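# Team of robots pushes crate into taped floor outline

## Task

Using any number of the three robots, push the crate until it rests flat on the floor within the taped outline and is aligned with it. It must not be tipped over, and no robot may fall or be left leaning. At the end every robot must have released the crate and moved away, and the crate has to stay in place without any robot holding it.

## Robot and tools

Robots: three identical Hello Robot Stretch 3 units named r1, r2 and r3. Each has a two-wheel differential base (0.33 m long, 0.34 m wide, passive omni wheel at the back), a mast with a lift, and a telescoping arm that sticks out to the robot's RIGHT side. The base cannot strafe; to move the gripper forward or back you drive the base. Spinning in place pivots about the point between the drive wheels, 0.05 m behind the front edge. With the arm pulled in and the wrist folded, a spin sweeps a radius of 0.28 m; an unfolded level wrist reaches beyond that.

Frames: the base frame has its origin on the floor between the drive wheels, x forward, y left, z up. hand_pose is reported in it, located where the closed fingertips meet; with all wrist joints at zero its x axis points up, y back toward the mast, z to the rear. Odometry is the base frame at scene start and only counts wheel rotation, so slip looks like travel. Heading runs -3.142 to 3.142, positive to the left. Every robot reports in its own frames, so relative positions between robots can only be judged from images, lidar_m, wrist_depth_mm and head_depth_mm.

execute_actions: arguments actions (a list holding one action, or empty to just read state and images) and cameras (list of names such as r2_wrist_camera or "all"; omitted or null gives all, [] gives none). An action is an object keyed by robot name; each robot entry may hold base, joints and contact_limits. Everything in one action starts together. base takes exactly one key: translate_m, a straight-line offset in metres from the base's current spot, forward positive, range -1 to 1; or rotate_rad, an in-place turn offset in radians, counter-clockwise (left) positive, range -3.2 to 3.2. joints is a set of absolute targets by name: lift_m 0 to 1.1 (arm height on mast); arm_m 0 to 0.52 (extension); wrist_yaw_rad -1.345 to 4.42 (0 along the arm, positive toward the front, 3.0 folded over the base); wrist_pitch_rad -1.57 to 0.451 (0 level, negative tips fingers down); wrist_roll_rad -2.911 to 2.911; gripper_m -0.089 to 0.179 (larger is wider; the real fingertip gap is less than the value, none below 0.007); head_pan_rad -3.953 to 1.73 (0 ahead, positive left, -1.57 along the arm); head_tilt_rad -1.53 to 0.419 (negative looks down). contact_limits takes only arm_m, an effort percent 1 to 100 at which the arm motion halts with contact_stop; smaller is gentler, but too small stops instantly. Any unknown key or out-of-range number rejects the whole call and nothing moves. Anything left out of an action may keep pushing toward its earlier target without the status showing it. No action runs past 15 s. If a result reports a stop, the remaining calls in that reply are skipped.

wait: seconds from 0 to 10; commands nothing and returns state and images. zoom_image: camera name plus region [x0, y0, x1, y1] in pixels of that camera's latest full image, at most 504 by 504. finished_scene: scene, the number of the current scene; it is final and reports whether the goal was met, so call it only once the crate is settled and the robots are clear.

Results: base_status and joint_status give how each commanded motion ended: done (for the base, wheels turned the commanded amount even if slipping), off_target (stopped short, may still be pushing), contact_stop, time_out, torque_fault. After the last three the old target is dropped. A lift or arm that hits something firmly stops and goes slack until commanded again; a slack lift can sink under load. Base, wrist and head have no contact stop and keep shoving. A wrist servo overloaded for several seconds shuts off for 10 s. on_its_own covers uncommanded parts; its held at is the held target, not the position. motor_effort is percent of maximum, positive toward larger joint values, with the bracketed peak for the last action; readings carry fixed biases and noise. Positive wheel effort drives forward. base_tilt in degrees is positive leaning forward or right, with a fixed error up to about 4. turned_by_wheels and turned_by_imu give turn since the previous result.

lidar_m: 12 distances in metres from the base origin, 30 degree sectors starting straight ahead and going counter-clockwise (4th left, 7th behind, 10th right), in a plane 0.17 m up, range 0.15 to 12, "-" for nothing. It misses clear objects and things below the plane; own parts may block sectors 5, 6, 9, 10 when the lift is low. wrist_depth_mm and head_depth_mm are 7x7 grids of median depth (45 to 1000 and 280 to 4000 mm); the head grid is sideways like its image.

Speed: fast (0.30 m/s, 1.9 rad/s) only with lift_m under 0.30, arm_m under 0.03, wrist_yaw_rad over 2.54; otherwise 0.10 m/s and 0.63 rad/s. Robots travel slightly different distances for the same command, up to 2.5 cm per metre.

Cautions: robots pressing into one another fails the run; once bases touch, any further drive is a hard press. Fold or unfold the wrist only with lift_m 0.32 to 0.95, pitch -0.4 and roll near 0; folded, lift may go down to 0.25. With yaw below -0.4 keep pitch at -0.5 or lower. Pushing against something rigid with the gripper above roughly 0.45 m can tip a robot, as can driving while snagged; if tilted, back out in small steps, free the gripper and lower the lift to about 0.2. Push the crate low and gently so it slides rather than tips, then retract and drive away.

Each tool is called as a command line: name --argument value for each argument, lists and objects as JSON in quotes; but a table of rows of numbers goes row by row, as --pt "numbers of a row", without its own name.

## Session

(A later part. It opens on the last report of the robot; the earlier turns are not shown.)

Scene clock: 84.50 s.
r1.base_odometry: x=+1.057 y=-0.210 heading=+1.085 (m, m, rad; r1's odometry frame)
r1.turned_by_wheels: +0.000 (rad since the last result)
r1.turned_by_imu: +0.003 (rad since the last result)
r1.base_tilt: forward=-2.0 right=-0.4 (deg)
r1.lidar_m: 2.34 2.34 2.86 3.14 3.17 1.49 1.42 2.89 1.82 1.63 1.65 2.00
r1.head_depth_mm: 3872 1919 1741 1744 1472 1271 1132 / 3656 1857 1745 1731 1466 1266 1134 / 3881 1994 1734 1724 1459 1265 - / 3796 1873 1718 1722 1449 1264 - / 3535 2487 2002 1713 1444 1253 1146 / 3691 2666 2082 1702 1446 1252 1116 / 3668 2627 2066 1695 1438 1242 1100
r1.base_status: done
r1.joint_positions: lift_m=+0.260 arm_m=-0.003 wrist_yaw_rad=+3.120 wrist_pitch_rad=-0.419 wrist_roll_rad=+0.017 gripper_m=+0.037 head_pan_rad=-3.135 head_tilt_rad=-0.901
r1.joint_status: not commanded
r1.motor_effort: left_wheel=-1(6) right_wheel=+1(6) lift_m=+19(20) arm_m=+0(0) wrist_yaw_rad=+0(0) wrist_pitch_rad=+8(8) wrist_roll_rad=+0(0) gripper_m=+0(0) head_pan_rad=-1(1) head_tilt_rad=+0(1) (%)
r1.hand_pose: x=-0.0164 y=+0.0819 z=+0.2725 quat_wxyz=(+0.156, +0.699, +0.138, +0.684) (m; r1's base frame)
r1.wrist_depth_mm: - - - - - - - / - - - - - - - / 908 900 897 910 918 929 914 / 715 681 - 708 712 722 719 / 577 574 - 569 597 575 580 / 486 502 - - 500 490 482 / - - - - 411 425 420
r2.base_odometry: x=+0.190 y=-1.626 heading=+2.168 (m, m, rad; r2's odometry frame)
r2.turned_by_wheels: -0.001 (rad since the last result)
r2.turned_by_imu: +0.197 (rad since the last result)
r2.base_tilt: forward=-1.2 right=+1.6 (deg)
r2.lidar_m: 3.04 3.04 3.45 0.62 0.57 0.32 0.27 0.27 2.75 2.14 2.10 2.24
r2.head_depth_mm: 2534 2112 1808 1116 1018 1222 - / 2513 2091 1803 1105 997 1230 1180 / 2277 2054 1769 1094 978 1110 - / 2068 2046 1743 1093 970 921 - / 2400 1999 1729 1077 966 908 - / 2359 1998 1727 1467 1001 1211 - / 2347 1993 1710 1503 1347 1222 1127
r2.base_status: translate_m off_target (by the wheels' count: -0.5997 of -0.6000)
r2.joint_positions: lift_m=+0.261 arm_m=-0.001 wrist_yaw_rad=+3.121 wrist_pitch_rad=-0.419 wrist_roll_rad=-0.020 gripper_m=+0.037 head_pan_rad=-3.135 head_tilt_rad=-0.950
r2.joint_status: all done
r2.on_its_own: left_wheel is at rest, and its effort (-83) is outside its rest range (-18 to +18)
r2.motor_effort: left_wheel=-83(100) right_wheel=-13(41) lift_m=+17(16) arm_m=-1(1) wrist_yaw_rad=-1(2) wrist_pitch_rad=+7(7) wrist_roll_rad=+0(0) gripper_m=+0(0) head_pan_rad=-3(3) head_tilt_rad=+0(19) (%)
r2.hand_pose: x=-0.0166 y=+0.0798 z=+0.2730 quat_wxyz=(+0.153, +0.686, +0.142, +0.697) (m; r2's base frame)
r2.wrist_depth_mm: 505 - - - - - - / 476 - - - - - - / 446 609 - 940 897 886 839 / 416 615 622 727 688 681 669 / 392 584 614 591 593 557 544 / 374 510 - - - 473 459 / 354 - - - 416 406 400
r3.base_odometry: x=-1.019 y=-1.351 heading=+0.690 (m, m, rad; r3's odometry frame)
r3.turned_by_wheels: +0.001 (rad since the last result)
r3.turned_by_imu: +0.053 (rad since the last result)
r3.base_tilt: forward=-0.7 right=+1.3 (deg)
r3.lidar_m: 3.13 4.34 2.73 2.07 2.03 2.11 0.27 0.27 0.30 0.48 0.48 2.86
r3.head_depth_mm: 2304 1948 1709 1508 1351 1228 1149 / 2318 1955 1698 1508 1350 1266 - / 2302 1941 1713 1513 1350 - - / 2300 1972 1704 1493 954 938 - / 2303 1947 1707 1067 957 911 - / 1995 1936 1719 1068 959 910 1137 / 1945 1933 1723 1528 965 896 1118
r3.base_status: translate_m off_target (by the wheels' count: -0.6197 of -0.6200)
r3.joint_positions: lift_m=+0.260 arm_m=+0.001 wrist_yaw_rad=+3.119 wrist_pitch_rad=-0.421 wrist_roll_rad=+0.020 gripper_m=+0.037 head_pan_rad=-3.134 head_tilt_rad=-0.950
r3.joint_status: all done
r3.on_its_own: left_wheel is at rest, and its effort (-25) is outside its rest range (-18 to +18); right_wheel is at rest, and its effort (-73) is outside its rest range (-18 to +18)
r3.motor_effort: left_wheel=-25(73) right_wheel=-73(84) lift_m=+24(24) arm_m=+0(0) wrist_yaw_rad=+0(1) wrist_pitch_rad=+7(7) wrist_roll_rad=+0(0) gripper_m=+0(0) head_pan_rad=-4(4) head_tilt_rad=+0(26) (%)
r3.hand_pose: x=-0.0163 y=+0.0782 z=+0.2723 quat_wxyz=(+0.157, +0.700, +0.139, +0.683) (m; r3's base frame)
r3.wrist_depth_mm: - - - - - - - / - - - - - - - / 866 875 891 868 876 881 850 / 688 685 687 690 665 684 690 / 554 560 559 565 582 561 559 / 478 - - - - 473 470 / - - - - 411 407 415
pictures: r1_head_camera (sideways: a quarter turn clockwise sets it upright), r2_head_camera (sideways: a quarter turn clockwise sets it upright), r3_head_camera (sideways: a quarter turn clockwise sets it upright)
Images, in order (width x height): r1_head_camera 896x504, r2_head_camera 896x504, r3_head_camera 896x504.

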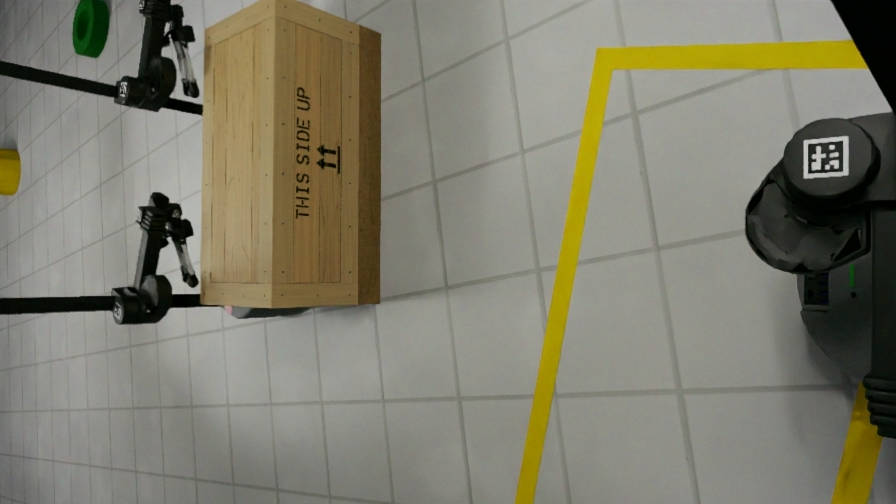

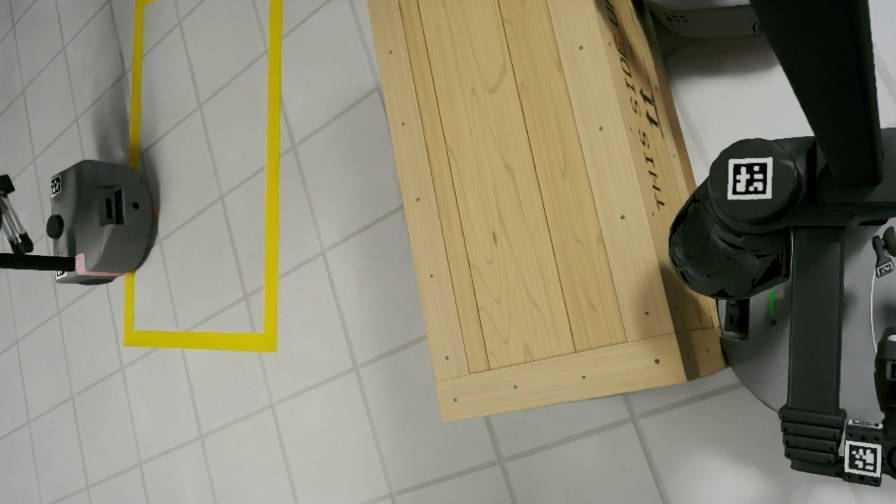

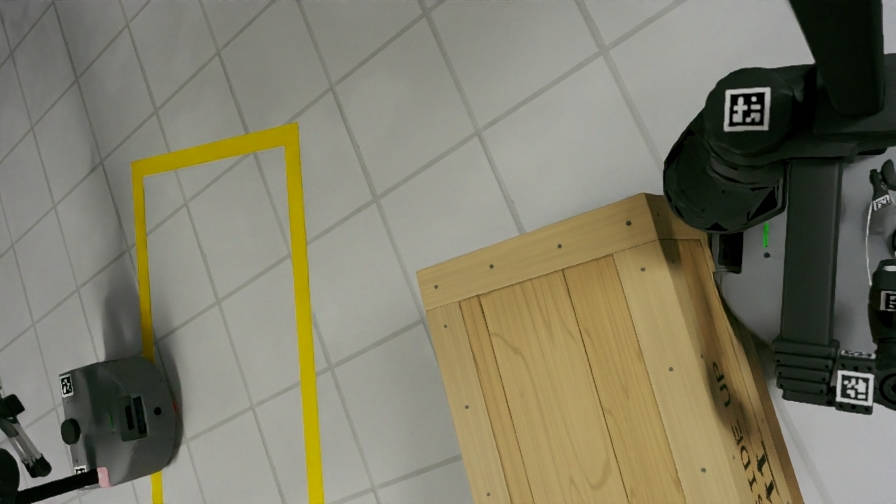

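execute_actions --actions '[{"r1": {"base":{"translate_m":-1.0},"joints":{"head_tilt_rad":-1.2}}, "r2": {"base":{"translate_m":0.006},"joints":{"head_tilt_rad":-1.2}}, "r3": {"base":{"translate_m":0.4}}}]' --cameras '[]'

execute_actions --actions '[{"r1": {"base":{"translate_m":-0.13}}}]' --cameras '[]'

execute_actions --actions '[{"r1": {"base":{"rotate_rad":-0.22}}}]' --cameras '["r1_head_camera","r3_head_camera"]'

Scene clock: 103.50 s.
r1.base_odometry: x=+0.590 y=-1.094 heading=+1.085 (m, m, rad; r1's odometry frame)
r1.turned_by_wheels: +0.000 (rad since the last result)
r1.turned_by_imu: +0.000 (rad since the last result)
r1.base_tilt: forward=-1.9 right=-0.4 (deg)
r1.lidar_m: 3.32 3.34 3.28 2.95 0.61 0.44 0.42 0.43 2.01 1.82 1.83 2.21
r1.head_depth_mm: 2013 1706 1107 1026 1294 1173 1102 / 1915 1750 1103 1030 1286 1167 1102 / 1890 1584 1101 1021 1303 - 1098 / 1262 1586 1102 1017 1302 - 1087 / 1991 1729 1109 1024 1294 - 1085 / 1955 1717 1543 1402 1278 - 1075 / 1948 1723 1531 1392 1278 1172 1087
r1.base_status: done
r1.joint_positions: lift_m=+0.260 arm_m=-0.003 wrist_yaw_rad=+3.120 wrist_pitch_rad=-0.419 wrist_roll_rad=+0.017 gripper_m=+0.037 head_pan_rad=-3.135 head_tilt_rad=-1.186
r1.joint_status: all done
r1.motor_effort: left_wheel=-1(6) right_wheel=+2(4) lift_m=+19(19) arm_m=+0(1) wrist_yaw_rad=+1(0) wrist_pitch_rad=+8(8) wrist_roll_rad=+0(0) gripper_m=+0(0) head_pan_rad=-1(2) head_tilt_rad=-6(24) (%)
r1.hand_pose: x=-0.0164 y=+0.0819 z=+0.2725 quat_wxyz=(+0.156, +0.699, +0.138, +0.684) (m; r1's base frame)
r1.wrist_depth_mm: 587 - - - - - - / 575 - - - - - - / 579 843 896 905 903 910 905 / 564 699 - 701 711 706 710 / 541 571 - 578 601 576 588 / 479 500 - - 504 483 490 / - - - - 409 425 423
r2.base_odometry: x=+0.186 y=-1.621 heading=+2.168 (m, m, rad; r2's odometry frame)
r2.turned_by_wheels: +0.000 (rad since the last result)
r2.turned_by_imu: -0.001 (rad since the last result)
r2.base_tilt: forward=-1.3 right=+1.9 (deg)
r2.lidar_m: 3.06 3.05 0.60 0.73 0.58 0.33 0.28 0.28 2.75 2.13 2.09 2.23
r2.head_depth_mm: 1107 1423 1048 1094 1328 1218 1107 / 1304 1401 1037 1002 1315 1203 1151 / 1717 1500 1032 982 - 1198 1146 / 1712 1578 1026 964 - - 1138 / 1685 1564 1018 955 - - 1131 / 1674 1546 1029 1323 1287 - 1123 / 1664 1526 1427 1341 1250 1188 1114
r2.base_status: done
r2.joint_positions: lift_m=+0.261 arm_m=-0.001 wrist_yaw_rad=+3.121 wrist_pitch_rad=-0.419 wrist_roll_rad=-0.020 gripper_m=+0.037 head_pan_rad=-3.135 head_tilt_rad=-1.185
r2.joint_status: all done
r2.motor_effort: left_wheel=-1(66) right_wheel=+1(11) lift_m=+17(17) arm_m=+0(0) wrist_yaw_rad=+0(1) wrist_pitch_rad=+7(6) wrist_roll_rad=+0(0) gripper_m=+0(0) head_pan_rad=-2(2) head_tilt_rad=-6(23) (%)
r2.hand_pose: x=-0.0166 y=+0.0798 z=+0.2730 quat_wxyz=(+0.153, +0.686, +0.142, +0.697) (m; r2's base frame)
r2.wrist_depth_mm: 520 - - - - - - / 482 - - - 766 - - / 452 878 - 624 550 834 852 / 425 697 758 661 584 647 667 / 408 579 597 586 585 556 547 / 381 515 - - - 472 455 / 358 - - - 413 404 398
r3.base_odometry: x=-0.711 y=-1.096 heading=+0.690 (m, m, rad; r3's odometry frame)
r3.turned_by_wheels: +0.000 (rad since the last result)
r3.turned_by_imu: +0.001 (rad since the last result)
r3.base_tilt: forward=-0.7 right=+1.2 (deg)
r3.lidar_m: 2.75 3.99 3.02 2.27 2.22 2.30 0.65 0.65 0.52 0.60 2.55 2.66
r3.head_depth_mm: 2284 1944 1696 1496 1352 1224 1152 / 2283 1952 1703 1498 1349 1255 - / 2318 1956 1706 1468 1361 - - / 2298 1961 1201 1200 1356 1272 - / 2310 1675 1202 1129 1342 1246 - / 2305 1607 1206 1114 1320 1231 1138 / 2225 1970 1214 1093 1309 1223 1131
r3.base_status: done
r3.joint_positions: lift_m=+0.260 arm_m=+0.001 wrist_yaw_rad=+3.119 wrist_pitch_rad=-0.421 wrist_roll_rad=+0.020 gripper_m=+0.037 head_pan_rad=-3.135 head_tilt_rad=-0.949
r3.joint_status: not commanded
r3.motor_effort: left_wheel=-1(21) right_wheel=+3(57) lift_m=+24(24) arm_m=+0(0) wrist_yaw_rad=+0(0) wrist_pitch_rad=+7(7) wrist_roll_rad=+0(0) gripper_m=+0(1) head_pan_rad=-4(4) head_tilt_rad=-1(0) (%)
r3.hand_pose: x=-0.0163 y=+0.0782 z=+0.2723 quat_wxyz=(+0.157, +0.700, +0.139, +0.683) (m; r3's base frame)
r3.wrist_depth_mm: - - - - - - - / - - - - - - - / 894 880 860 879 862 875 861 / 687 688 661 673 692 676 691 / 555 556 556 565 575 553 561 / 481 - - - - 472 478 / - - - - 406 408 415
pictures: none
No camera images: the call's "cameras" was empty. Leave "cameras" out to get every camera's image.

Scene clock: 105.57 s.
r1.base_odometry: x=+0.529 y=-1.209 heading=+1.085 (m, m, rad; r1's odometry frame)
r1.turned_by_wheels: +0.000 (rad since the last result)
r1.turned_by_imu: +0.000 (rad since the last result)
r1.base_tilt: forward=-2.0 right=-0.4 (deg)
r1.lidar_m: 3.47 3.48 3.27 2.93 0.42 0.30 0.29 0.30 2.05 1.84 1.85 2.24
r1.head_depth_mm: 2016 1781 1359 1003 1056 1170 1103 / 2004 1761 1592 996 1158 1160 1099 / 1983 1536 1537 992 939 - 1098 / 1194 1518 1516 989 936 - 1090 / 1969 1745 1555 996 1072 - 1074 / 1971 1732 1554 1409 1268 - 1072 / 1953 1720 1538 1399 1274 1168 1079
r1.base_status: done
r1.joint_positions: lift_m=+0.260 arm_m=-0.003 wrist_yaw_rad=+3.120 wrist_pitch_rad=-0.419 wrist_roll_rad=+0.017 gripper_m=+0.037 head_pan_rad=-3.135 head_tilt_rad=-1.186
r1.joint_status: not commanded
r1.motor_effort: left_wheel=-1(7) right_wheel=+2(6) lift_m=+19(19) arm_m=+0(0) wrist_yaw_rad=+1(0) wrist_pitch_rad=+8(8) wrist_roll_rad=+0(0) gripper_m=+1(1) head_pan_rad=-2(2) head_tilt_rad=-6(5) (%)
r1.hand_pose: x=-0.0164 y=+0.0819 z=+0.2725 quat_wxyz=(+0.156, +0.699, +0.138, +0.684) (m; r1's base frame)
r1.wrist_depth_mm: 393 533 - - - - - / 393 554 - - - - - / 385 555 898 922 919 874 920 / 381 601 - 690 701 704 692 / 374 534 - 572 589 576 571 / 362 495 - - 497 477 489 / - - - - 412 421 422
r2.base_odometry: x=+0.186 y=-1.621 heading=+2.168 (m, m, rad; r2's odometry frame)
r2.turned_by_wheels: +0.000 (rad since the last result)
r2.turned_by_imu: +0.000 (rad since the last result)
r2.base_tilt: forward=-1.1 right=+1.9 (deg)
r2.lidar_m: 3.09 3.05 0.60 0.73 0.58 0.33 0.28 0.28 2.75 2.13 2.09 2.23
r2.head_depth_mm: 1044 1119 1044 1094 1335 1205 1112 / 1178 1350 1038 1004 1310 1210 1148 / 1721 1558 1030 984 - 1195 1144 / 1693 1568 1024 969 - - 1143 / 1679 1560 1013 954 - - 1132 / 1670 1541 1028 1317 1285 - 1127 / 1668 1525 1423 1340 1258 1185 1122
r2.base_status: not commanded
r2.joint_positions: lift_m=+0.261 arm_m=-0.001 wrist_yaw_rad=+3.121 wrist_pitch_rad=-0.419 wrist_roll_rad=-0.020 gripper_m=+0.037 head_pan_rad=-3.135 head_tilt_rad=-1.185
r2.joint_status: not commanded
r2.motor_effort: left_wheel=-1(1) right_wheel=+1(1) lift_m=+17(17) arm_m=+0(1) wrist_yaw_rad=-1(1) wrist_pitch_rad=+7(7) wrist_roll_rad=+0(0) gripper_m=+1(0) head_pan_rad=-3(3) head_tilt_rad=-7(7) (%)
r2.hand_pose: x=-0.0166 y=+0.0798 z=+0.2730 quat_wxyz=(+0.153, +0.686, +0.142, +0.697) (m; r2's base frame)
r2.wrist_depth_mm: 508 - - - - - - / 481 - - - 769 - - / 448 884 - 634 553 833 868 / 427 696 756 670 590 638 668 / 397 590 603 591 589 560 541 / 380 509 - - - 473 459 / 359 - - - 411 406 400
r3.base_odometry: x=-0.711 y=-1.096 heading=+0.690 (m, m, rad; r3's odometry frame)
r3.turned_by_wheels: +0.000 (rad since the last result)
r3.turned_by_imu: +0.000 (rad since the last result)
r3.base_tilt: forward=-0.7 right=+1.3 (deg)
r3.lidar_m: 2.76 4.01 3.03 2.26 2.22 2.30 0.65 0.64 0.51 0.60 2.55 2.66
r3.head_depth_mm: 2281 1932 1704 1507 1351 1222 1146 / 2299 1954 1697 1512 1350 1256 - / 2279 1962 1704 1466 1349 - - / 2289 1909 1199 1196 1362 1268 - / 2328 1455 1205 1130 1340 1247 - / 2326 1245 1212 1116 1325 1241 1133 / 2272 1973 1215 1099 1310 1222 1131
r3.base_status: not commanded
r3.joint_positions: lift_m=+0.260 arm_m=+0.001 wrist_yaw_rad=+3.119 wrist_pitch_rad=-0.421 wrist_roll_rad=+0.020 gripper_m=+0.037 head_pan_rad=-3.135 head_tilt_rad=-0.949
r3.joint_status: not commanded
r3.motor_effort: left_wheel=-1(1) right_wheel=+3(3) lift_m=+25(25) arm_m=+0(0) wrist_yaw_rad=+0(0) wrist_pitch_rad=+7(7) wrist_roll_rad=+0(0) gripper_m=-1(0) head_pan_rad=-4(4) head_tilt_rad=-1(1) (%)
r3.hand_pose: x=-0.0163 y=+0.0782 z=+0.2723 quat_wxyz=(+0.157, +0.700, +0.139, +0.683) (m; r3's base frame)
r3.wrist_depth_mm: - - - - - - - / - - - - - - - / 847 877 886 891 871 894 870 / 671 680 672 672 688 701 684 / 554 556 562 569 588 561 568 / 470 - - - - 478 474 / - - - - 410 412 410
pictures: none
No camera images: the call's "cameras" was empty. Leave "cameras" out to get every camera's image.

Scene clock: 106.60 s.
r1.base_odometry: x=+0.529 y=-1.209 heading=+0.865 (m, m, rad; r1's odometry frame)
r1.turned_by_wheels: -0.220 (rad since the last result)
r1.turned_by_imu: -0.220 (rad since the last result)
r1.base_tilt: forward=-2.0 right=-0.5 (deg)
r1.lidar_m: 2.99 3.46 3.74 2.96 0.57 0.33 0.29 0.29 2.34 1.87 1.84 1.99
r1.head_depth_mm: 1985 1130 1110 1019 1307 1173 1103 / 1974 1247 1110 993 1269 1165 1095 / 1992 1761 1101 994 1085 - 1099 / 1944 1717 1097 985 956 - 1083 / 1445 1523 1499 985 961 - 1083 / 1179 1543 1555 1012 1243 - 1076 / 1973 1729 1542 1395 1267 1169 1083
r1.base_status: done
r1.joint_positions: lift_m=+0.260 arm_m=-0.003 wrist_yaw_rad=+3.120 wrist_pitch_rad=-0.419 wrist_roll_rad=+0.017 gripper_m=+0.037 head_pan_rad=-3.135 head_tilt_rad=-1.186
r1.joint_status: not commanded
r1.motor_effort: left_wheel=+3(7) right_wheel=-2(7) lift_m=+20(19) arm_m=+0(0) wrist_yaw_rad=+0(0) wrist_pitch_rad=+8(8) wrist_roll_rad=+0(0) gripper_m=+0(0) head_pan_rad=-2(1) head_tilt_rad=-6(6) (%)
r1.hand_pose: x=-0.0164 y=+0.0819 z=+0.2725 quat_wxyz=(+0.156, +0.699, +0.138, +0.684) (m; r1's base frame)
r1.wrist_depth_mm: - - - - - - - / 587 - - - - - - / 561 897 923 914 908 902 921 / 531 695 - 714 699 719 715 / 504 561 - 571 594 567 578 / 463 493 - - 503 488 484 / - - - - 410 420 421
r2.base_odometry: x=+0.186 y=-1.621 heading=+2.168 (m, m, rad; r2's odometry frame)
r2.turned_by_wheels: +0.000 (rad since the last result)
r2.turned_by_imu: +0.000 (rad since the last result)
r2.base_tilt: forward=-1.3 right=+1.9 (deg)
r2.lidar_m: 3.06 3.04 0.60 0.73 0.58 0.33 0.28 0.28 2.75 2.13 2.09 2.22
r2.head_depth_mm: 1061 1117 1050 1095 1322 1220 1106 / 1067 1367 1040 1006 1310 1216 1153 / 1714 1535 1028 984 - 1193 1143 / 1697 1554 1025 965 - - 1139 / 1684 1553 1019 956 - - 1131 / 1670 1550 1032 1327 1293 - 1127 / 1649 1530 1428 1328 1256 1188 1119
r2.base_status: not commanded
r2.joint_positions: lift_m=+0.261 arm_m=-0.001 wrist_yaw_rad=+3.121 wrist_pitch_rad=-0.419 wrist_roll_rad=-0.020 gripper_m=+0.037 head_pan_rad=-3.135 head_tilt_rad=-1.185
r2.joint_status: not commanded
r2.motor_effort: left_wheel=-1(1) right_wheel=+1(0) lift_m=+17(17) arm_m=-1(0) wrist_yaw_rad=+0(0) wrist_pitch_rad=+7(7) wrist_roll_rad=+0(0) gripper_m=-1(1) head_pan_rad=-3(2) head_tilt_rad=-7(6) (%)
r2.hand_pose: x=-0.0166 y=+0.0798 z=+0.2730 quat_wxyz=(+0.153, +0.686, +0.142, +0.697) (m; r2's base frame)
r2.wrist_depth_mm: 513 - - - - - - / 483 - - - 760 - - / 449 894 - 628 552 834 843 / 429 695 745 653 591 656 646 / 403 589 605 594 583 556 544 / 382 520 - - - 471 461 / 359 - - - 415 407 401
r3.base_odometry: x=-0.711 y=-1.096 heading=+0.690 (m, m, rad; r3's odometry frame)
r3.turned_by_wheels: +0.000 (rad since the last result)
r3.turned_by_imu: +0.000 (rad since the last result)
r3.base_tilt: forward=-0.7 right=+1.2 (deg)
r3.lidar_m: 2.75 4.02 3.02 2.26 2.23 2.30 0.65 0.64 0.51 0.60 2.55 2.66
r3.head_depth_mm: 2292 1929 1695 1509 1350 1224 1152 / 2292 1957 1702 1508 1363 1263 - / 2277 1942 1689 1464 1358 - - / 2299 1919 1197 1199 1352 1261 - / 2308 1609 1210 1132 1347 1244 - / 2316 1277 1214 1115 1321 1234 1140 / 2212 1927 1215 1096 1308 1224 1134
r3.base_status: not commanded
r3.joint_positions: lift_m=+0.260 arm_m=+0.001 wrist_yaw_rad=+3.119 wrist_pitch_rad=-0.421 wrist_roll_rad=+0.020 gripper_m=+0.037 head_pan_rad=-3.135 head_tilt_rad=-0.949
r3.joint_status: not commanded
r3.motor_effort: left_wheel=-1(1) right_wheel=+4(3) lift_m=+25(24) arm_m=+0(0) wrist_yaw_rad=+0(0) wrist_pitch_rad=+7(7) wrist_roll_rad=+0(0) gripper_m=+0(0) head_pan_rad=-4(3) head_tilt_rad=+0(0) (%)
r3.hand_pose: x=-0.0163 y=+0.0782 z=+0.2723 quat_wxyz=(+0.157, +0.700, +0.139, +0.683) (m; r3's base frame)
r3.wrist_depth_mm: - - - - - - - / - - - - - - - / 865 878 865 876 876 882 896 / 696 671 692 693 691 701 685 / 557 560 555 573 578 569 570 / 473 - - - - 471 464 / - - - - 410 413 408
pictures: r1_head_camera (sideways: a quarter turn clockwise sets it upright), r3_head_camera (sideways: a quarter turn clockwise sets it upright)
Images, in order (width x height): r1_head_camera 896x504, r3_head_camera 896x504.

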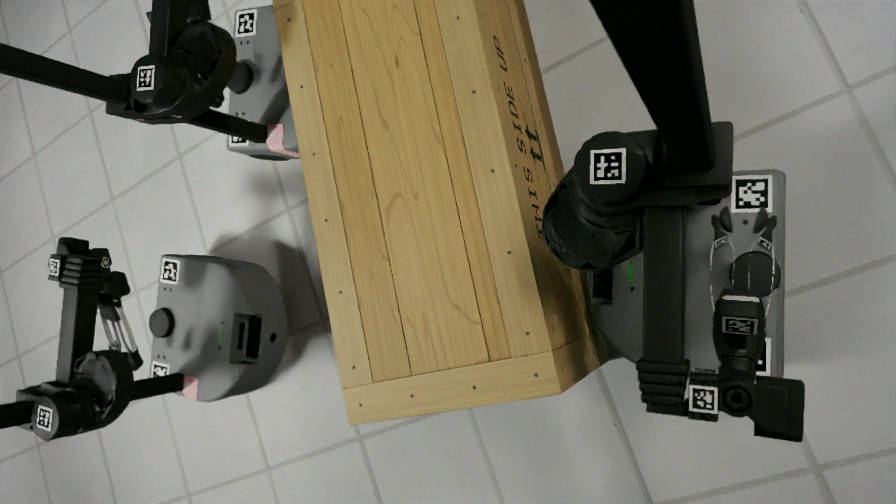

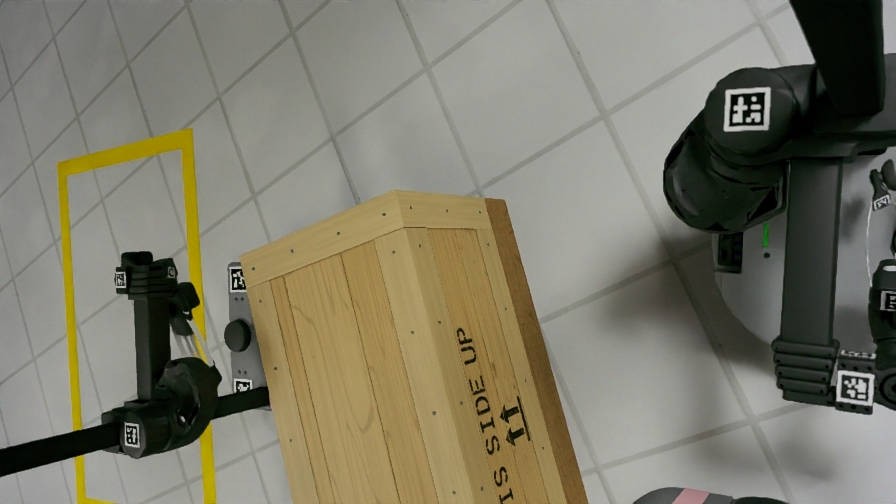

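r1 is a bit inside, but try.

execute_actions --actions '[{"r1": {"base":{"translate_m":-0.19}}, "r2": {"base":{"translate_m":-0.21}}}]' --cameras '["r1_head_camera","r2_head_camera","r3_head_camera"]'

Scene clock: 110.13 s.
r1.base_odometry: x=+0.407 y=-1.354 heading=+0.866 (m, m, rad; r1's odometry frame)
r1.turned_by_wheels: +0.000 (rad since the last result)
r1.turned_by_imu: +0.192 (rad since the last result)
r1.base_tilt: forward=-1.9 right=-0.4 (deg)
r1.lidar_m: 3.61 3.63 3.25 0.43 0.29 0.27 0.27 0.35 2.12 1.88 1.89 2.25
r1.head_depth_mm: 2018 1763 1577 1000 921 1171 1108 / 1991 1744 1575 992 919 1161 1096 / 1988 1459 1436 992 930 - 1095 / 1972 1462 1097 989 935 - 1084 / 1918 1695 1532 982 1221 - 1087 / 1972 1735 1541 1399 1280 - 1076 / 1960 1720 1537 1399 1277 1172 1084
r1.base_status: translate_m off_target (by the wheels' count: -0.1897 of -0.1900)
r1.joint_positions: lift_m=+0.260 arm_m=-0.003 wrist_yaw_rad=+3.120 wrist_pitch_rad=-0.419 wrist_roll_rad=+0.017 gripper_m=+0.037 head_pan_rad=-3.135 head_tilt_rad=-1.188
r1.joint_status: not commanded
r1.on_its_own: left_wheel is at rest, and its effort (-23) is outside its rest range (-18 to +18); right_wheel is at rest, and its effort (-60) is outside its rest range (-18 to +18)
r1.motor_effort: left_wheel=-23(34) right_wheel=-60(89) lift_m=+20(19) arm_m=+0(0) wrist_yaw_rad=+0(1) wrist_pitch_rad=+7(8) wrist_roll_rad=+0(0) gripper_m=+0(0) head_pan_rad=-1(1) head_tilt_rad=-4(6) (%)
r1.hand_pose: x=-0.0165 y=+0.0820 z=+0.2726 quat_wxyz=(+0.156, +0.699, +0.138, +0.684) (m; r1's base frame)
r1.wrist_depth_mm: 243 282 485 - - - - / 250 298 533 - - - - / 259 321 566 913 900 903 916 / 266 337 - 695 707 702 706 / 273 351 - 571 591 570 581 / 283 346 - - 498 485 492 / - - - - 413 426 417
r2.base_odometry: x=+0.304 y=-1.794 heading=+2.168 (m, m, rad; r2's odometry frame)
r2.turned_by_wheels: -0.001 (rad since the last result)
r2.turned_by_imu: +0.354 (rad since the last result)
r2.base_tilt: forward=-1.0 right=+1.9 (deg)
r2.lidar_m: 3.14 0.65 0.66 0.37 0.27 0.26 0.27 3.32 2.26 2.12 2.16 2.76
r2.head_depth_mm: 1744 1620 1485 973 931 1199 1152 / 1715 1585 1033 968 925 1210 1156 / 1714 1582 1023 963 - 1201 1143 / 1695 1567 1028 964 - - 1143 / 1683 1550 1439 1071 - - 1127 / 1659 1543 1432 1338 1285 - 1126 / 1654 1532 1431 1339 1259 1184 1113
r2.base_status: translate_m off_target (by the wheels' count: -0.2095 of -0.2100)
r2.joint_positions: lift_m=+0.261 arm_m=-0.001 wrist_yaw_rad=+3.121 wrist_pitch_rad=-0.419 wrist_roll_rad=-0.020 gripper_m=+0.037 head_pan_rad=-3.136 head_tilt_rad=-1.189
r2.joint_status: not commanded
r2.on_its_own: left_wheel is at rest, and its effort (-92) is outside its rest range (-18 to +18); right_wheel is at rest, and its effort (-36) is outside its rest range (-18 to +18)
r2.motor_effort: left_wheel=-92(100) right_wheel=-36(48) lift_m=+17(18) arm_m=+0(1) wrist_yaw_rad=-1(1) wrist_pitch_rad=+7(7) wrist_roll_rad=+0(0) gripper_m=+0(0) head_pan_rad=-2(3) head_tilt_rad=-5(6) (%)
r2.hand_pose: x=-0.0166 y=+0.0798 z=+0.2731 quat_wxyz=(+0.153, +0.686, +0.141, +0.697) (m; r2's base frame)
r2.wrist_depth_mm: 225 261 - 485 - - - / 221 267 - 524 - - 653 / 229 278 - 579 896 549 499 / 237 289 355 638 694 552 483 / 246 303 387 583 585 548 511 / 253 306 - - - 471 456 / 259 - - - 414 401 398
r3.base_odometry: x=-0.711 y=-1.096 heading=+0.690 (m, m, rad; r3's odometry frame)
r3.turned_by_wheels: +0.000 (rad since the last result)
r3.turned_by_imu: +0.000 (rad since the last result)
r3.base_tilt: forward=-0.7 right=+1.2 (deg)
r3.lidar_m: 2.75 4.00 3.01 2.26 2.23 2.30 0.46 0.49 0.64 2.62 2.54 2.67
r3.head_depth_mm: 2290 1940 1691 1500 1355 1228 1149 / 2284 1954 1707 1508 1354 1261 - / 2280 1956 1703 1509 1357 - - / 2297 1895 1486 1087 1274 1260 - / 2313 1386 1213 1071 1189 1248 - / 2322 1161 1189 1071 1252 1237 1139 / 2156 1931 1220 1074 1308 1241 1135
r3.base_status: not commanded
r3.joint_positions: lift_m=+0.260 arm_m=+0.001 wrist_yaw_rad=+3.119 wrist_pitch_rad=-0.421 wrist_roll_rad=+0.020 gripper_m=+0.037 head_pan_rad=-3.135 head_tilt_rad=-0.949
r3.joint_status: not commanded
r3.motor_effort: left_wheel=-1(1) right_wheel=+3(3) lift_m=+24(24) arm_m=+0(0) wrist_yaw_rad=+0(0) wrist_pitch_rad=+7(7) wrist_roll_rad=+0(0) gripper_m=-1(1) head_pan_rad=-4(4) head_tilt_rad=-1(2) (%)
r3.hand_pose: x=-0.0163 y=+0.0782 z=+0.2723 quat_wxyz=(+0.157, +0.700, +0.139, +0.683) (m; r3's base frame)
r3.wrist_depth_mm: - - - - - - - / - - - - - - - / 879 882 876 872 891 869 888 / 675 680 679 667 692 681 685 / 556 558 557 572 574 565 562 / 469 - - - - 470 472 / - - - - 411 408 412
pictures: r1_head_camera (sideways: a quarter turn clockwise sets it upright), r2_head_camera (sideways: a quarter turn clockwise sets it upright), r3_head_camera (sideways: a quarter turn clockwise sets it upright)
Images, in order (width x height): r1_head_camera 896x504, r2_head_camera 896x504, r3_head_camera 896x504.

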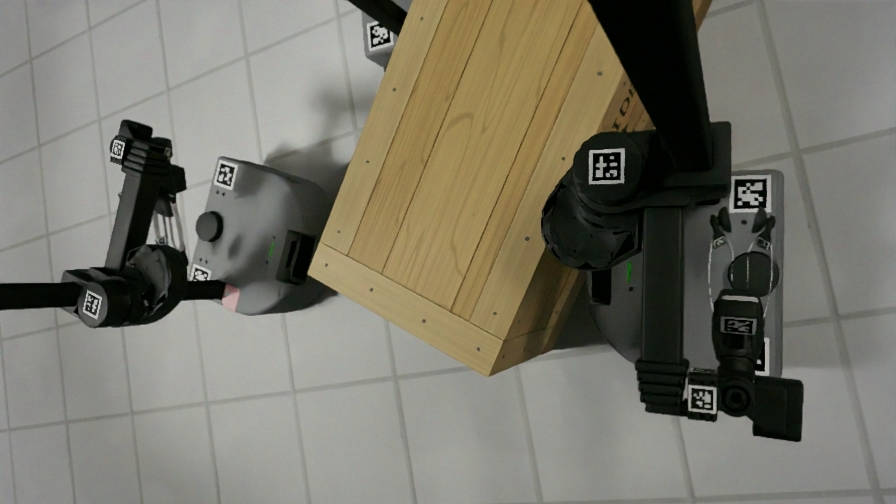

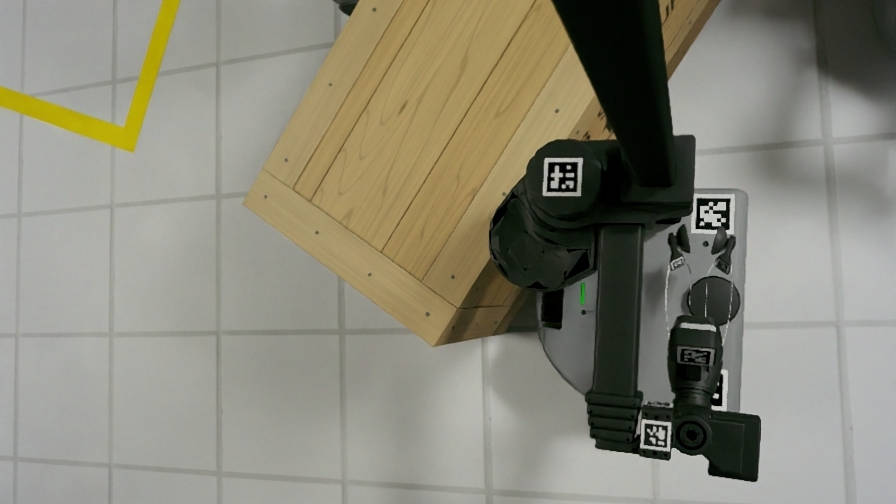

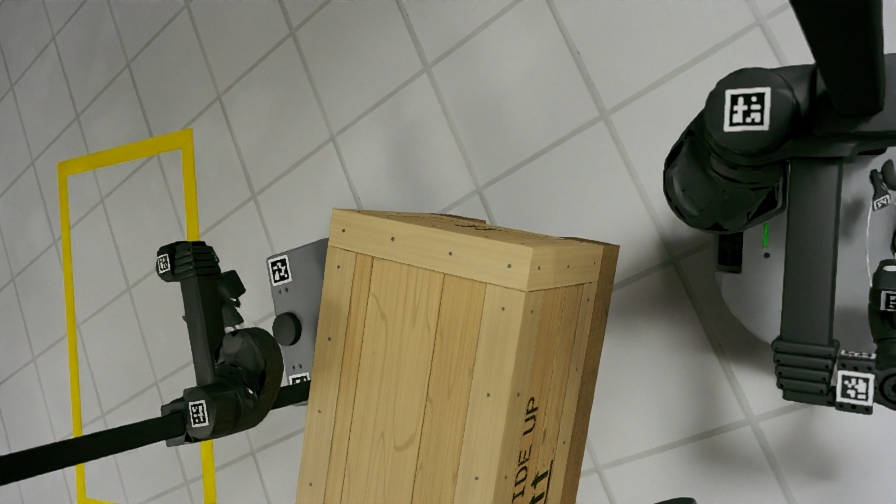

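execute_actions --actions '[{"r1": {"base":{"translate_m":0.2}}, "r2": {"base":{"rotate_rad":1.25}}, "r3": {"base":{"rotate_rad":1.05},"joints":{"head_tilt_rad":-1.2}}}]' --cameras '[]'

execute_actions --actions '[{"r1": {"base":{"rotate_rad":-0.2}}, "r2": {"base":{"translate_m":-0.14}}, "r3": {"base":{"translate_m":-0.365}}}]' --cameras '[]'

execute_actions --actions '[{"r1": {"base":{"translate_m":0.3},"joints":{"head_tilt_rad":-0.9}}, "r2": {"base":{"rotate_rad":-1.77}}, "r3": {"base":{"rotate_rad":-1.14}}}]' --cameras '["r2_head_camera","r3_head_camera"]'

Scene clock: 119.20 s.
r1.base_odometry: x=+0.536 y=-1.202 heading=+0.866 (m, m, rad; r1's odometry frame)
r1.turned_by_wheels: +0.000 (rad since the last result)
r1.turned_by_imu: +0.001 (rad since the last result)
r1.base_tilt: forward=-1.9 right=-0.4 (deg)
r1.lidar_m: 3.41 3.43 3.31 2.93 0.49 0.45 0.46 0.58 2.08 1.85 1.85 2.21
r1.head_depth_mm: 2001 1771 1104 1000 1115 1168 1100 / 1968 1760 1098 1011 1261 1157 1101 / 1222 1557 1098 1034 1303 - 1100 / 1253 1520 1093 1096 1326 - 1083 / 1984 1736 1103 1269 1294 - 1088 / 1980 1734 1542 1390 1272 - 1074 / 1955 1733 1539 1397 1268 1164 1082
r1.base_status: done
r1.joint_positions: lift_m=+0.260 arm_m=-0.003 wrist_yaw_rad=+3.120 wrist_pitch_rad=-0.419 wrist_roll_rad=+0.017 gripper_m=+0.037 head_pan_rad=-3.135 head_tilt_rad=-1.188
r1.joint_status: not commanded
r1.motor_effort: left_wheel=+0(19) right_wheel=+1(50) lift_m=+19(20) arm_m=+0(0) wrist_yaw_rad=-1(0) wrist_pitch_rad=+7(7) wrist_roll_rad=+0(0) gripper_m=-1(0) head_pan_rad=-2(2) head_tilt_rad=-6(4) (%)
r1.hand_pose: x=-0.0165 y=+0.0820 z=+0.2726 quat_wxyz=(+0.156, +0.699, +0.138, +0.684) (m; r1's base frame)
r1.wrist_depth_mm: 401 480 - - - - - / 412 507 - - - - - / 432 532 914 902 917 892 905 / 438 566 - 703 698 704 718 / 455 564 - 571 585 579 583 / 451 500 - - 500 478 493 / - - - - 411 424 425
r2.base_odometry: x=+0.304 y=-1.794 heading=-2.866 (m, m, rad; r2's odometry frame)
r2.turned_by_wheels: +1.250 (rad since the last result)
r2.turned_by_imu: +1.263 (rad since the last result)
r2.base_tilt: forward=-1.2 right=+1.9 (deg)
r2.lidar_m: 0.58 0.31 0.26 0.26 0.29 2.72 2.15 2.12 2.27 3.15 3.16 0.63
r2.head_depth_mm: 1730 1607 1494 1391 1326 857 811 / 1731 1581 1483 1383 1305 965 846 / 1712 1572 1470 1370 - 1193 1140 / 1682 1563 1462 1364 - - 1137 / 1674 1548 1444 1348 - - 1133 / 1666 1530 1430 1341 1281 - 1125 / 1648 1528 1428 1335 1253 1182 1122
r2.base_status: done
r2.joint_positions: lift_m=+0.261 arm_m=+0.000 wrist_yaw_rad=+3.121 wrist_pitch_rad=-0.419 wrist_roll_rad=-0.020 gripper_m=+0.037 head_pan_rad=-3.136 head_tilt_rad=-1.189
r2.joint_status: not commanded
r2.motor_effort: left_wheel=-3(90) right_wheel=+1(25) lift_m=+17(17) arm_m=-1(1) wrist_yaw_rad=+0(0) wrist_pitch_rad=+7(7) wrist_roll_rad=+0(0) gripper_m=+0(0) head_pan_rad=-2(2) head_tilt_rad=-4(4) (%)
r2.hand_pose: x=-0.0166 y=+0.0798 z=+0.2731 quat_wxyz=(+0.153, +0.686, +0.141, +0.697) (m; r2's base frame)
r2.wrist_depth_mm: - - - 289 274 260 247 / - - - 320 299 282 270 / - - - 348 328 308 291 / 799 766 447 386 360 343 318 / 626 617 564 428 389 374 354 / 522 527 - - - 423 393 / 450 - - - 413 403 400
r3.base_odometry: x=-0.711 y=-1.096 heading=+1.740 (m, m, rad; r3's odometry frame)
r3.turned_by_wheels: +1.050 (rad since the last result)
r3.turned_by_imu: +1.030 (rad since the last result)
r3.base_tilt: forward=-0.7 right=+1.3 (deg)
r3.lidar_m: 3.02 2.27 2.19 2.30 0.47 0.49 0.65 2.63 2.54 2.66 2.74 4.00
r3.head_depth_mm: 1143 1062 1021 1175 1254 1177 1130 / 1147 1104 1289 1330 - 1172 1124 / 1196 1345 1397 1344 - - 1127 / 965 1316 1290 1332 - 1170 1134 / 1036 1052 1258 1349 1284 1169 1139 / 1651 986 1419 1347 1289 1202 1138 / 1658 1538 1435 1353 1269 1198 1140
r3.base_status: done
r3.joint_positions: lift_m=+0.260 arm_m=+0.001 wrist_yaw_rad=+3.119 wrist_pitch_rad=-0.421 wrist_roll_rad=+0.020 gripper_m=+0.037 head_pan_rad=-3.135 head_tilt_rad=-1.186
r3.joint_status: all done
r3.motor_effort: left_wheel=-1(7) right_wheel=+4(14) lift_m=+24(24) arm_m=+0(0) wrist_yaw_rad=+0(1) wrist_pitch_rad=+7(7) wrist_roll_rad=+0(0) gripper_m=+0(1) head_pan_rad=-3(4) head_tilt_rad=-9(29) (%)
r3.hand_pose: x=-0.0163 y=+0.0782 z=+0.2723 quat_wxyz=(+0.157, +0.700, +0.139, +0.683) (m; r3's base frame)
r3.wrist_depth_mm: 375 415 - - - - - / 401 441 - - - - - / 430 476 869 874 880 875 890 / 470 515 691 681 689 679 692 / 518 537 558 577 575 564 562 / 476 - - - - 473 473 / - - - - 410 411 410
pictures: none
No camera images: the call's "cameras" was empty. Leave "cameras" out to get every camera's image.

Scene clock: 122.03 s.
r1.base_odometry: x=+0.536 y=-1.202 heading=+0.666 (m, m, rad; r1's odometry frame)
r1.turned_by_wheels: -0.200 (rad since the last result)
r1.turned_by_imu: -0.200 (rad since the last result)
r1.base_tilt: forward=-1.9 right=-0.4 (deg)
r1.lidar_m: 2.97 3.40 3.67 2.97 0.54 0.46 0.45 0.51 2.37 1.87 1.85 1.99
r1.head_depth_mm: 1986 1782 1104 1012 1262 1175 1104 / 1996 1690 1105 1024 1280 1166 1098 / 1258 1124 1097 1034 1312 - 1094 / 1970 1690 1087 1036 1317 - 1086 / 1969 1736 1087 1100 1296 - 1089 / 1965 1726 1099 1200 1274 - 1076 / 1965 1719 1543 1390 1271 1177 1076
r1.base_status: done
r1.joint_positions: lift_m=+0.260 arm_m=-0.003 wrist_yaw_rad=+3.120 wrist_pitch_rad=-0.419 wrist_roll_rad=+0.017 gripper_m=+0.037 head_pan_rad=-3.135 head_tilt_rad=-1.188
r1.joint_status: not commanded
r1.motor_effort: left_wheel=+2(7) right_wheel=-3(8) lift_m=+20(20) arm_m=+1(1) wrist_yaw_rad=+0(1) wrist_pitch_rad=+7(7) wrist_roll_rad=+0(0) gripper_m=+0(0) head_pan_rad=-1(1) head_tilt_rad=-5(4) (%)
r1.hand_pose: x=-0.0165 y=+0.0820 z=+0.2726 quat_wxyz=(+0.156, +0.699, +0.138, +0.684) (m; r1's base frame)
r1.wrist_depth_mm: 471 - - - - - - / 475 - - - - - - / 477 836 914 891 916 894 901 / 489 634 - 694 692 720 714 / 497 574 - 578 593 576 584 / 476 496 - - 499 490 492 / - - - - 408 423 426
r2.base_odometry: x=+0.439 y=-1.756 heading=-2.866 (m, m, rad; r2's odometry frame)
r2.turned_by_wheels: +0.000 (rad since the last result)
r2.turned_by_imu: -0.001 (rad since the last result)
r2.base_tilt: forward=-1.4 right=+1.9 (deg)
r2.lidar_m: 0.43 0.35 0.29 0.29 4.11 2.56 2.02 1.99 2.14 3.18 3.19 0.44
r2.head_depth_mm: 1757 1601 1493 1393 1319 861 813 / 1730 1587 1490 1383 1308 1063 941 / 1701 1573 1468 1377 - 1198 1141 / 1690 1562 1453 1365 - - 1142 / 1670 1546 1447 1352 - - 1136 / 1668 1543 1433 1342 1279 - 1122 / 1658 1525 1422 1337 1255 1189 1120
r2.base_status: done
r2.joint_positions: lift_m=+0.261 arm_m=+0.000 wrist_yaw_rad=+3.121 wrist_pitch_rad=-0.419 wrist_roll_rad=-0.020 gripper_m=+0.037 head_pan_rad=-3.136 head_tilt_rad=-1.189
r2.joint_status: not commanded
r2.motor_effort: left_wheel=-3(14) right_wheel=+1(5) lift_m=+17(18) arm_m=-1(1) wrist_yaw_rad=-1(1) wrist_pitch_rad=+6(7) wrist_roll_rad=+0(0) gripper_m=-1(0) head_pan_rad=-3(2) head_tilt_rad=-5(4) (%)
r2.hand_pose: x=-0.0166 y=+0.0798 z=+0.2731 quat_wxyz=(+0.153, +0.686, +0.141, +0.697) (m; r2's base frame)
r2.wrist_depth_mm: - - - 316 300 286 272 / - - - 345 328 310 294 / - - - 384 358 339 320 / 816 766 771 427 396 375 352 / 638 621 600 472 427 406 383 / 521 522 - - - 452 426 / 457 - - - 413 405 398
r3.base_odometry: x=-0.649 y=-1.456 heading=+1.740 (m, m, rad; r3's odometry frame)
r3.turned_by_wheels: +0.000 (rad since the last result)
r3.turned_by_imu: -0.002 (rad since the last result)
r3.base_tilt: forward=-0.7 right=+1.3 (deg)
r3.lidar_m: 3.29 2.46 0.39 0.31 0.31 0.33 0.50 0.43 2.36 2.47 2.98 3.00
r3.head_depth_mm: 1630 1517 996 935 923 1158 1124 / 1626 1520 1008 1062 - 1165 1128 / 1639 1521 1247 1346 - - 1132 / 1653 1517 1399 1315 - 1163 1137 / 655 881 1217 1206 1291 1168 1136 / 1669 961 950 1166 1279 1205 1142 / 1660 1545 902 1315 1271 1197 1142
r3.base_status: done
r3.joint_positions: lift_m=+0.260 arm_m=+0.001 wrist_yaw_rad=+3.119 wrist_pitch_rad=-0.421 wrist_roll_rad=+0.020 gripper_m=+0.037 head_pan_rad=-3.135 head_tilt_rad=-1.186
r3.joint_status: not commanded
r3.motor_effort: left_wheel=-1(9) right_wheel=+4(9) lift_m=+24(24) arm_m=+0(0) wrist_yaw_rad=+0(0) wrist_pitch_rad=+7(7) wrist_roll_rad=+0(0) gripper_m=-1(0) head_pan_rad=-4(4) head_tilt_rad=-9(8) (%)
r3.hand_pose: x=-0.0163 y=+0.0782 z=+0.2723 quat_wxyz=(+0.157, +0.700, +0.139, +0.683) (m; r3's base frame)
r3.wrist_depth_mm: 264 281 - 340 376 - - / 282 301 - 374 422 - - / 304 331 352 416 476 872 868 / 328 360 395 464 625 681 689 / 355 398 435 518 558 561 563 / 399 - - - - 469 473 / - - - - 409 411 413
pictures: none
No camera images: the call's "cameras" was empty. Leave "cameras" out to get every camera's image.

Scene clock: 124.77 s.
r1.base_odometry: x=+0.772 y=-1.016 heading=+0.666 (m, m, rad; r1's odometry frame)
r1.turned_by_wheels: +0.000 (rad since the last result)
r1.turned_by_imu: +0.001 (rad since the last result)
r1.base_tilt: forward=-2.1 right=-0.4 (deg)
r1.lidar_m: 2.78 3.13 3.40 3.11 3.07 0.75 0.75 0.84 2.21 1.74 1.72 1.85
r1.head_depth_mm: 3478 2653 1545 1226 1260 1269 1145 / 3922 2744 1749 1219 1320 1269 1133 / 3879 2716 1622 1206 1361 1261 - / 3367 2523 1415 1235 1383 1265 - / 3748 2677 2104 1240 1393 1250 1145 / 3799 2663 2080 1331 1435 1245 1119 / 3719 2659 2066 1693 1439 1244 1096
r1.base_status: done
r1.joint_positions: lift_m=+0.260 arm_m=-0.003 wrist_yaw_rad=+3.120 wrist_pitch_rad=-0.419 wrist_roll_rad=+0.017 gripper_m=+0.037 head_pan_rad=-3.135 head_tilt_rad=-0.902
r1.joint_status: all done
r1.motor_effort: left_wheel=+2(9) right_wheel=-2(6) lift_m=+19(20) arm_m=+1(0) wrist_yaw_rad=-1(0) wrist_pitch_rad=+7(7) wrist_roll_rad=+0(0) gripper_m=+0(0) head_pan_rad=-2(1) head_tilt_rad=+0(18) (%)
r1.hand_pose: x=-0.0165 y=+0.0820 z=+0.2726 quat_wxyz=(+0.156, +0.699, +0.138, +0.684) (m; r1's base frame)
r1.wrist_depth_mm: - - - - - - - / - - - - - - - / 903 909 881 889 915 911 924 / 705 701 - 703 714 709 705 / 576 570 - 570 595 576 573 / 481 502 - - 504 479 493 / - - - - 411 423 420
r2.base_odometry: x=+0.439 y=-1.756 heading=+1.648 (m, m, rad; r2's odometry frame)
r2.turned_by_wheels: -1.770 (rad since the last result)
r2.turned_by_imu: -1.790 (rad since the last result)
r2.base_tilt: forward=-1.2 right=+2.0 (deg)
r2.lidar_m: 2.61 3.20 4.25 0.43 0.41 0.30 0.29 0.30 3.09 2.12 1.99 2.03
r2.head_depth_mm: 1709 1606 1050 974 1174 792 1149 / 1499 1542 1033 975 1282 1075 1153 / 1497 1558 1031 966 - 1197 1143 / 1695 1565 1023 959 - - 1142 / 1673 1550 1008 957 - - 1133 / 1665 1542 1430 1341 1273 - 1122 / 1652 1522 1420 1335 1258 1181 1119
r2.base_status: done
r2.joint_positions: lift_m=+0.261 arm_m=+0.000 wrist_yaw_rad=+3.121 wrist_pitch_rad=-0.419 wrist_roll_rad=-0.020 gripper_m=+0.037 head_pan_rad=-3.136 head_tilt_rad=-1.189
r2.joint_status: not commanded
r2.motor_effort: left_wheel=+2(17) right_wheel=-2(6) lift_m=+17(18) arm_m=-1(1) wrist_yaw_rad=-1(0) wrist_pitch_rad=+7(7) wrist_roll_rad=+0(0) gripper_m=+0(0) head_pan_rad=-2(2) head_tilt_rad=-6(5) (%)
r2.hand_pose: x=-0.0166 y=+0.0798 z=+0.2731 quat_wxyz=(+0.153, +0.686, +0.141, +0.697) (m; r2's base frame)
r2.wrist_depth_mm: 340 470 - 520 - - - / 329 465 - - - - - / 328 460 - 561 867 882 852 / 326 455 498 433 657 672 656 / 322 448 560 467 565 559 545 / 319 420 - - - 466 463 / 303 - - - 414 408 400
r3.base_odometry: x=-0.649 y=-1.456 heading=+0.600 (m, m, rad; r3's odometry frame)
r3.turned_by_wheels: -1.140 (rad since the last result)
r3.turned_by_imu: -1.119 (rad since the last result)
r3.base_tilt: forward=-0.7 right=+1.3 (deg)
r3.lidar_m: 3.12 2.98 3.61 2.52 2.39 0.32 0.31 0.32 0.32 0.32 2.36 2.41
r3.head_depth_mm: 1623 1514 1013 1058 1269 1182 1127 / 1634 1519 998 953 - 1166 1128 / 1600 1528 1003 952 - - 1132 / 1467 1531 1004 961 - 1164 1132 / 1478 1539 1008 974 1293 1170 1138 / 1649 1536 1011 976 1264 1178 1136 / 1657 1533 1018 976 991 1079 1138
r3.base_status: done
r3.joint_positions: lift_m=+0.260 arm_m=+0.001 wrist_yaw_rad=+3.119 wrist_pitch_rad=-0.421 wrist_roll_rad=+0.020 gripper_m=+0.037 head_pan_rad=-3.135 head_tilt_rad=-1.186
r3.joint_status: not commanded
r3.motor_effort: left_wheel=+2(10) right_wheel=-2(8) lift_m=+25(24) arm_m=-1(0) wrist_yaw_rad=+0(1) wrist_pitch_rad=+7(7) wrist_roll_rad=+0(0) gripper_m=+0(0) head_pan_rad=-3(4) head_tilt_rad=-8(9) (%)
r3.hand_pose: x=-0.0163 y=+0.0782 z=+0.2723 quat_wxyz=(+0.157, +0.700, +0.139, +0.683) (m; r3's base frame)
r3.wrist_depth_mm: - - - - - - - / - - - - - - - / 336 880 915 867 907 876 881 / 338 681 674 685 690 687 690 / 343 553 556 571 575 558 569 / 336 - - - - 468 480 / - - - - 403 412 412
pictures: r2_head_camera (sideways: a quarter turn clockwise sets it upright), r3_head_camera (sideways: a quarter turn clockwise sets it upright)
Images, in order (width x height): r2_head_camera 896x504, r3_head_camera 896x504.

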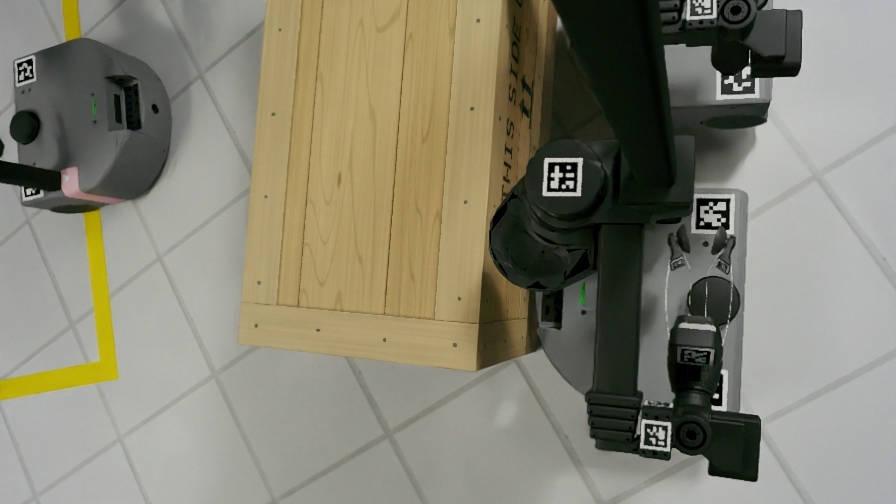

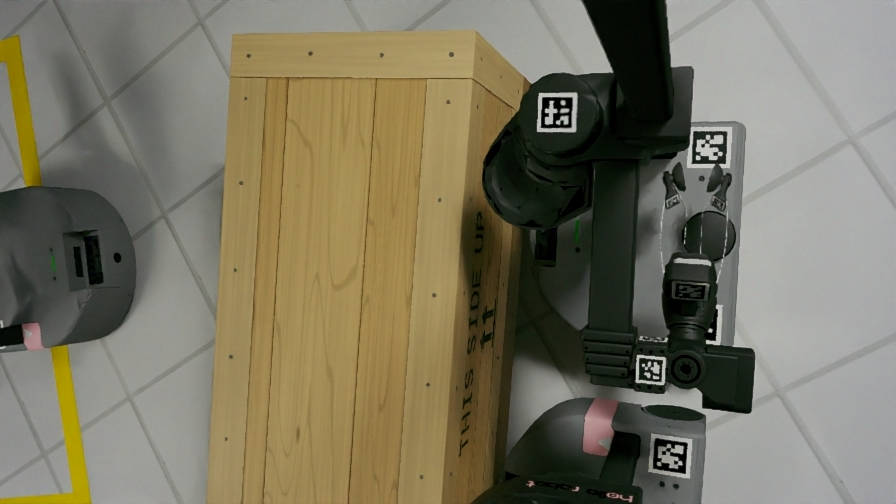

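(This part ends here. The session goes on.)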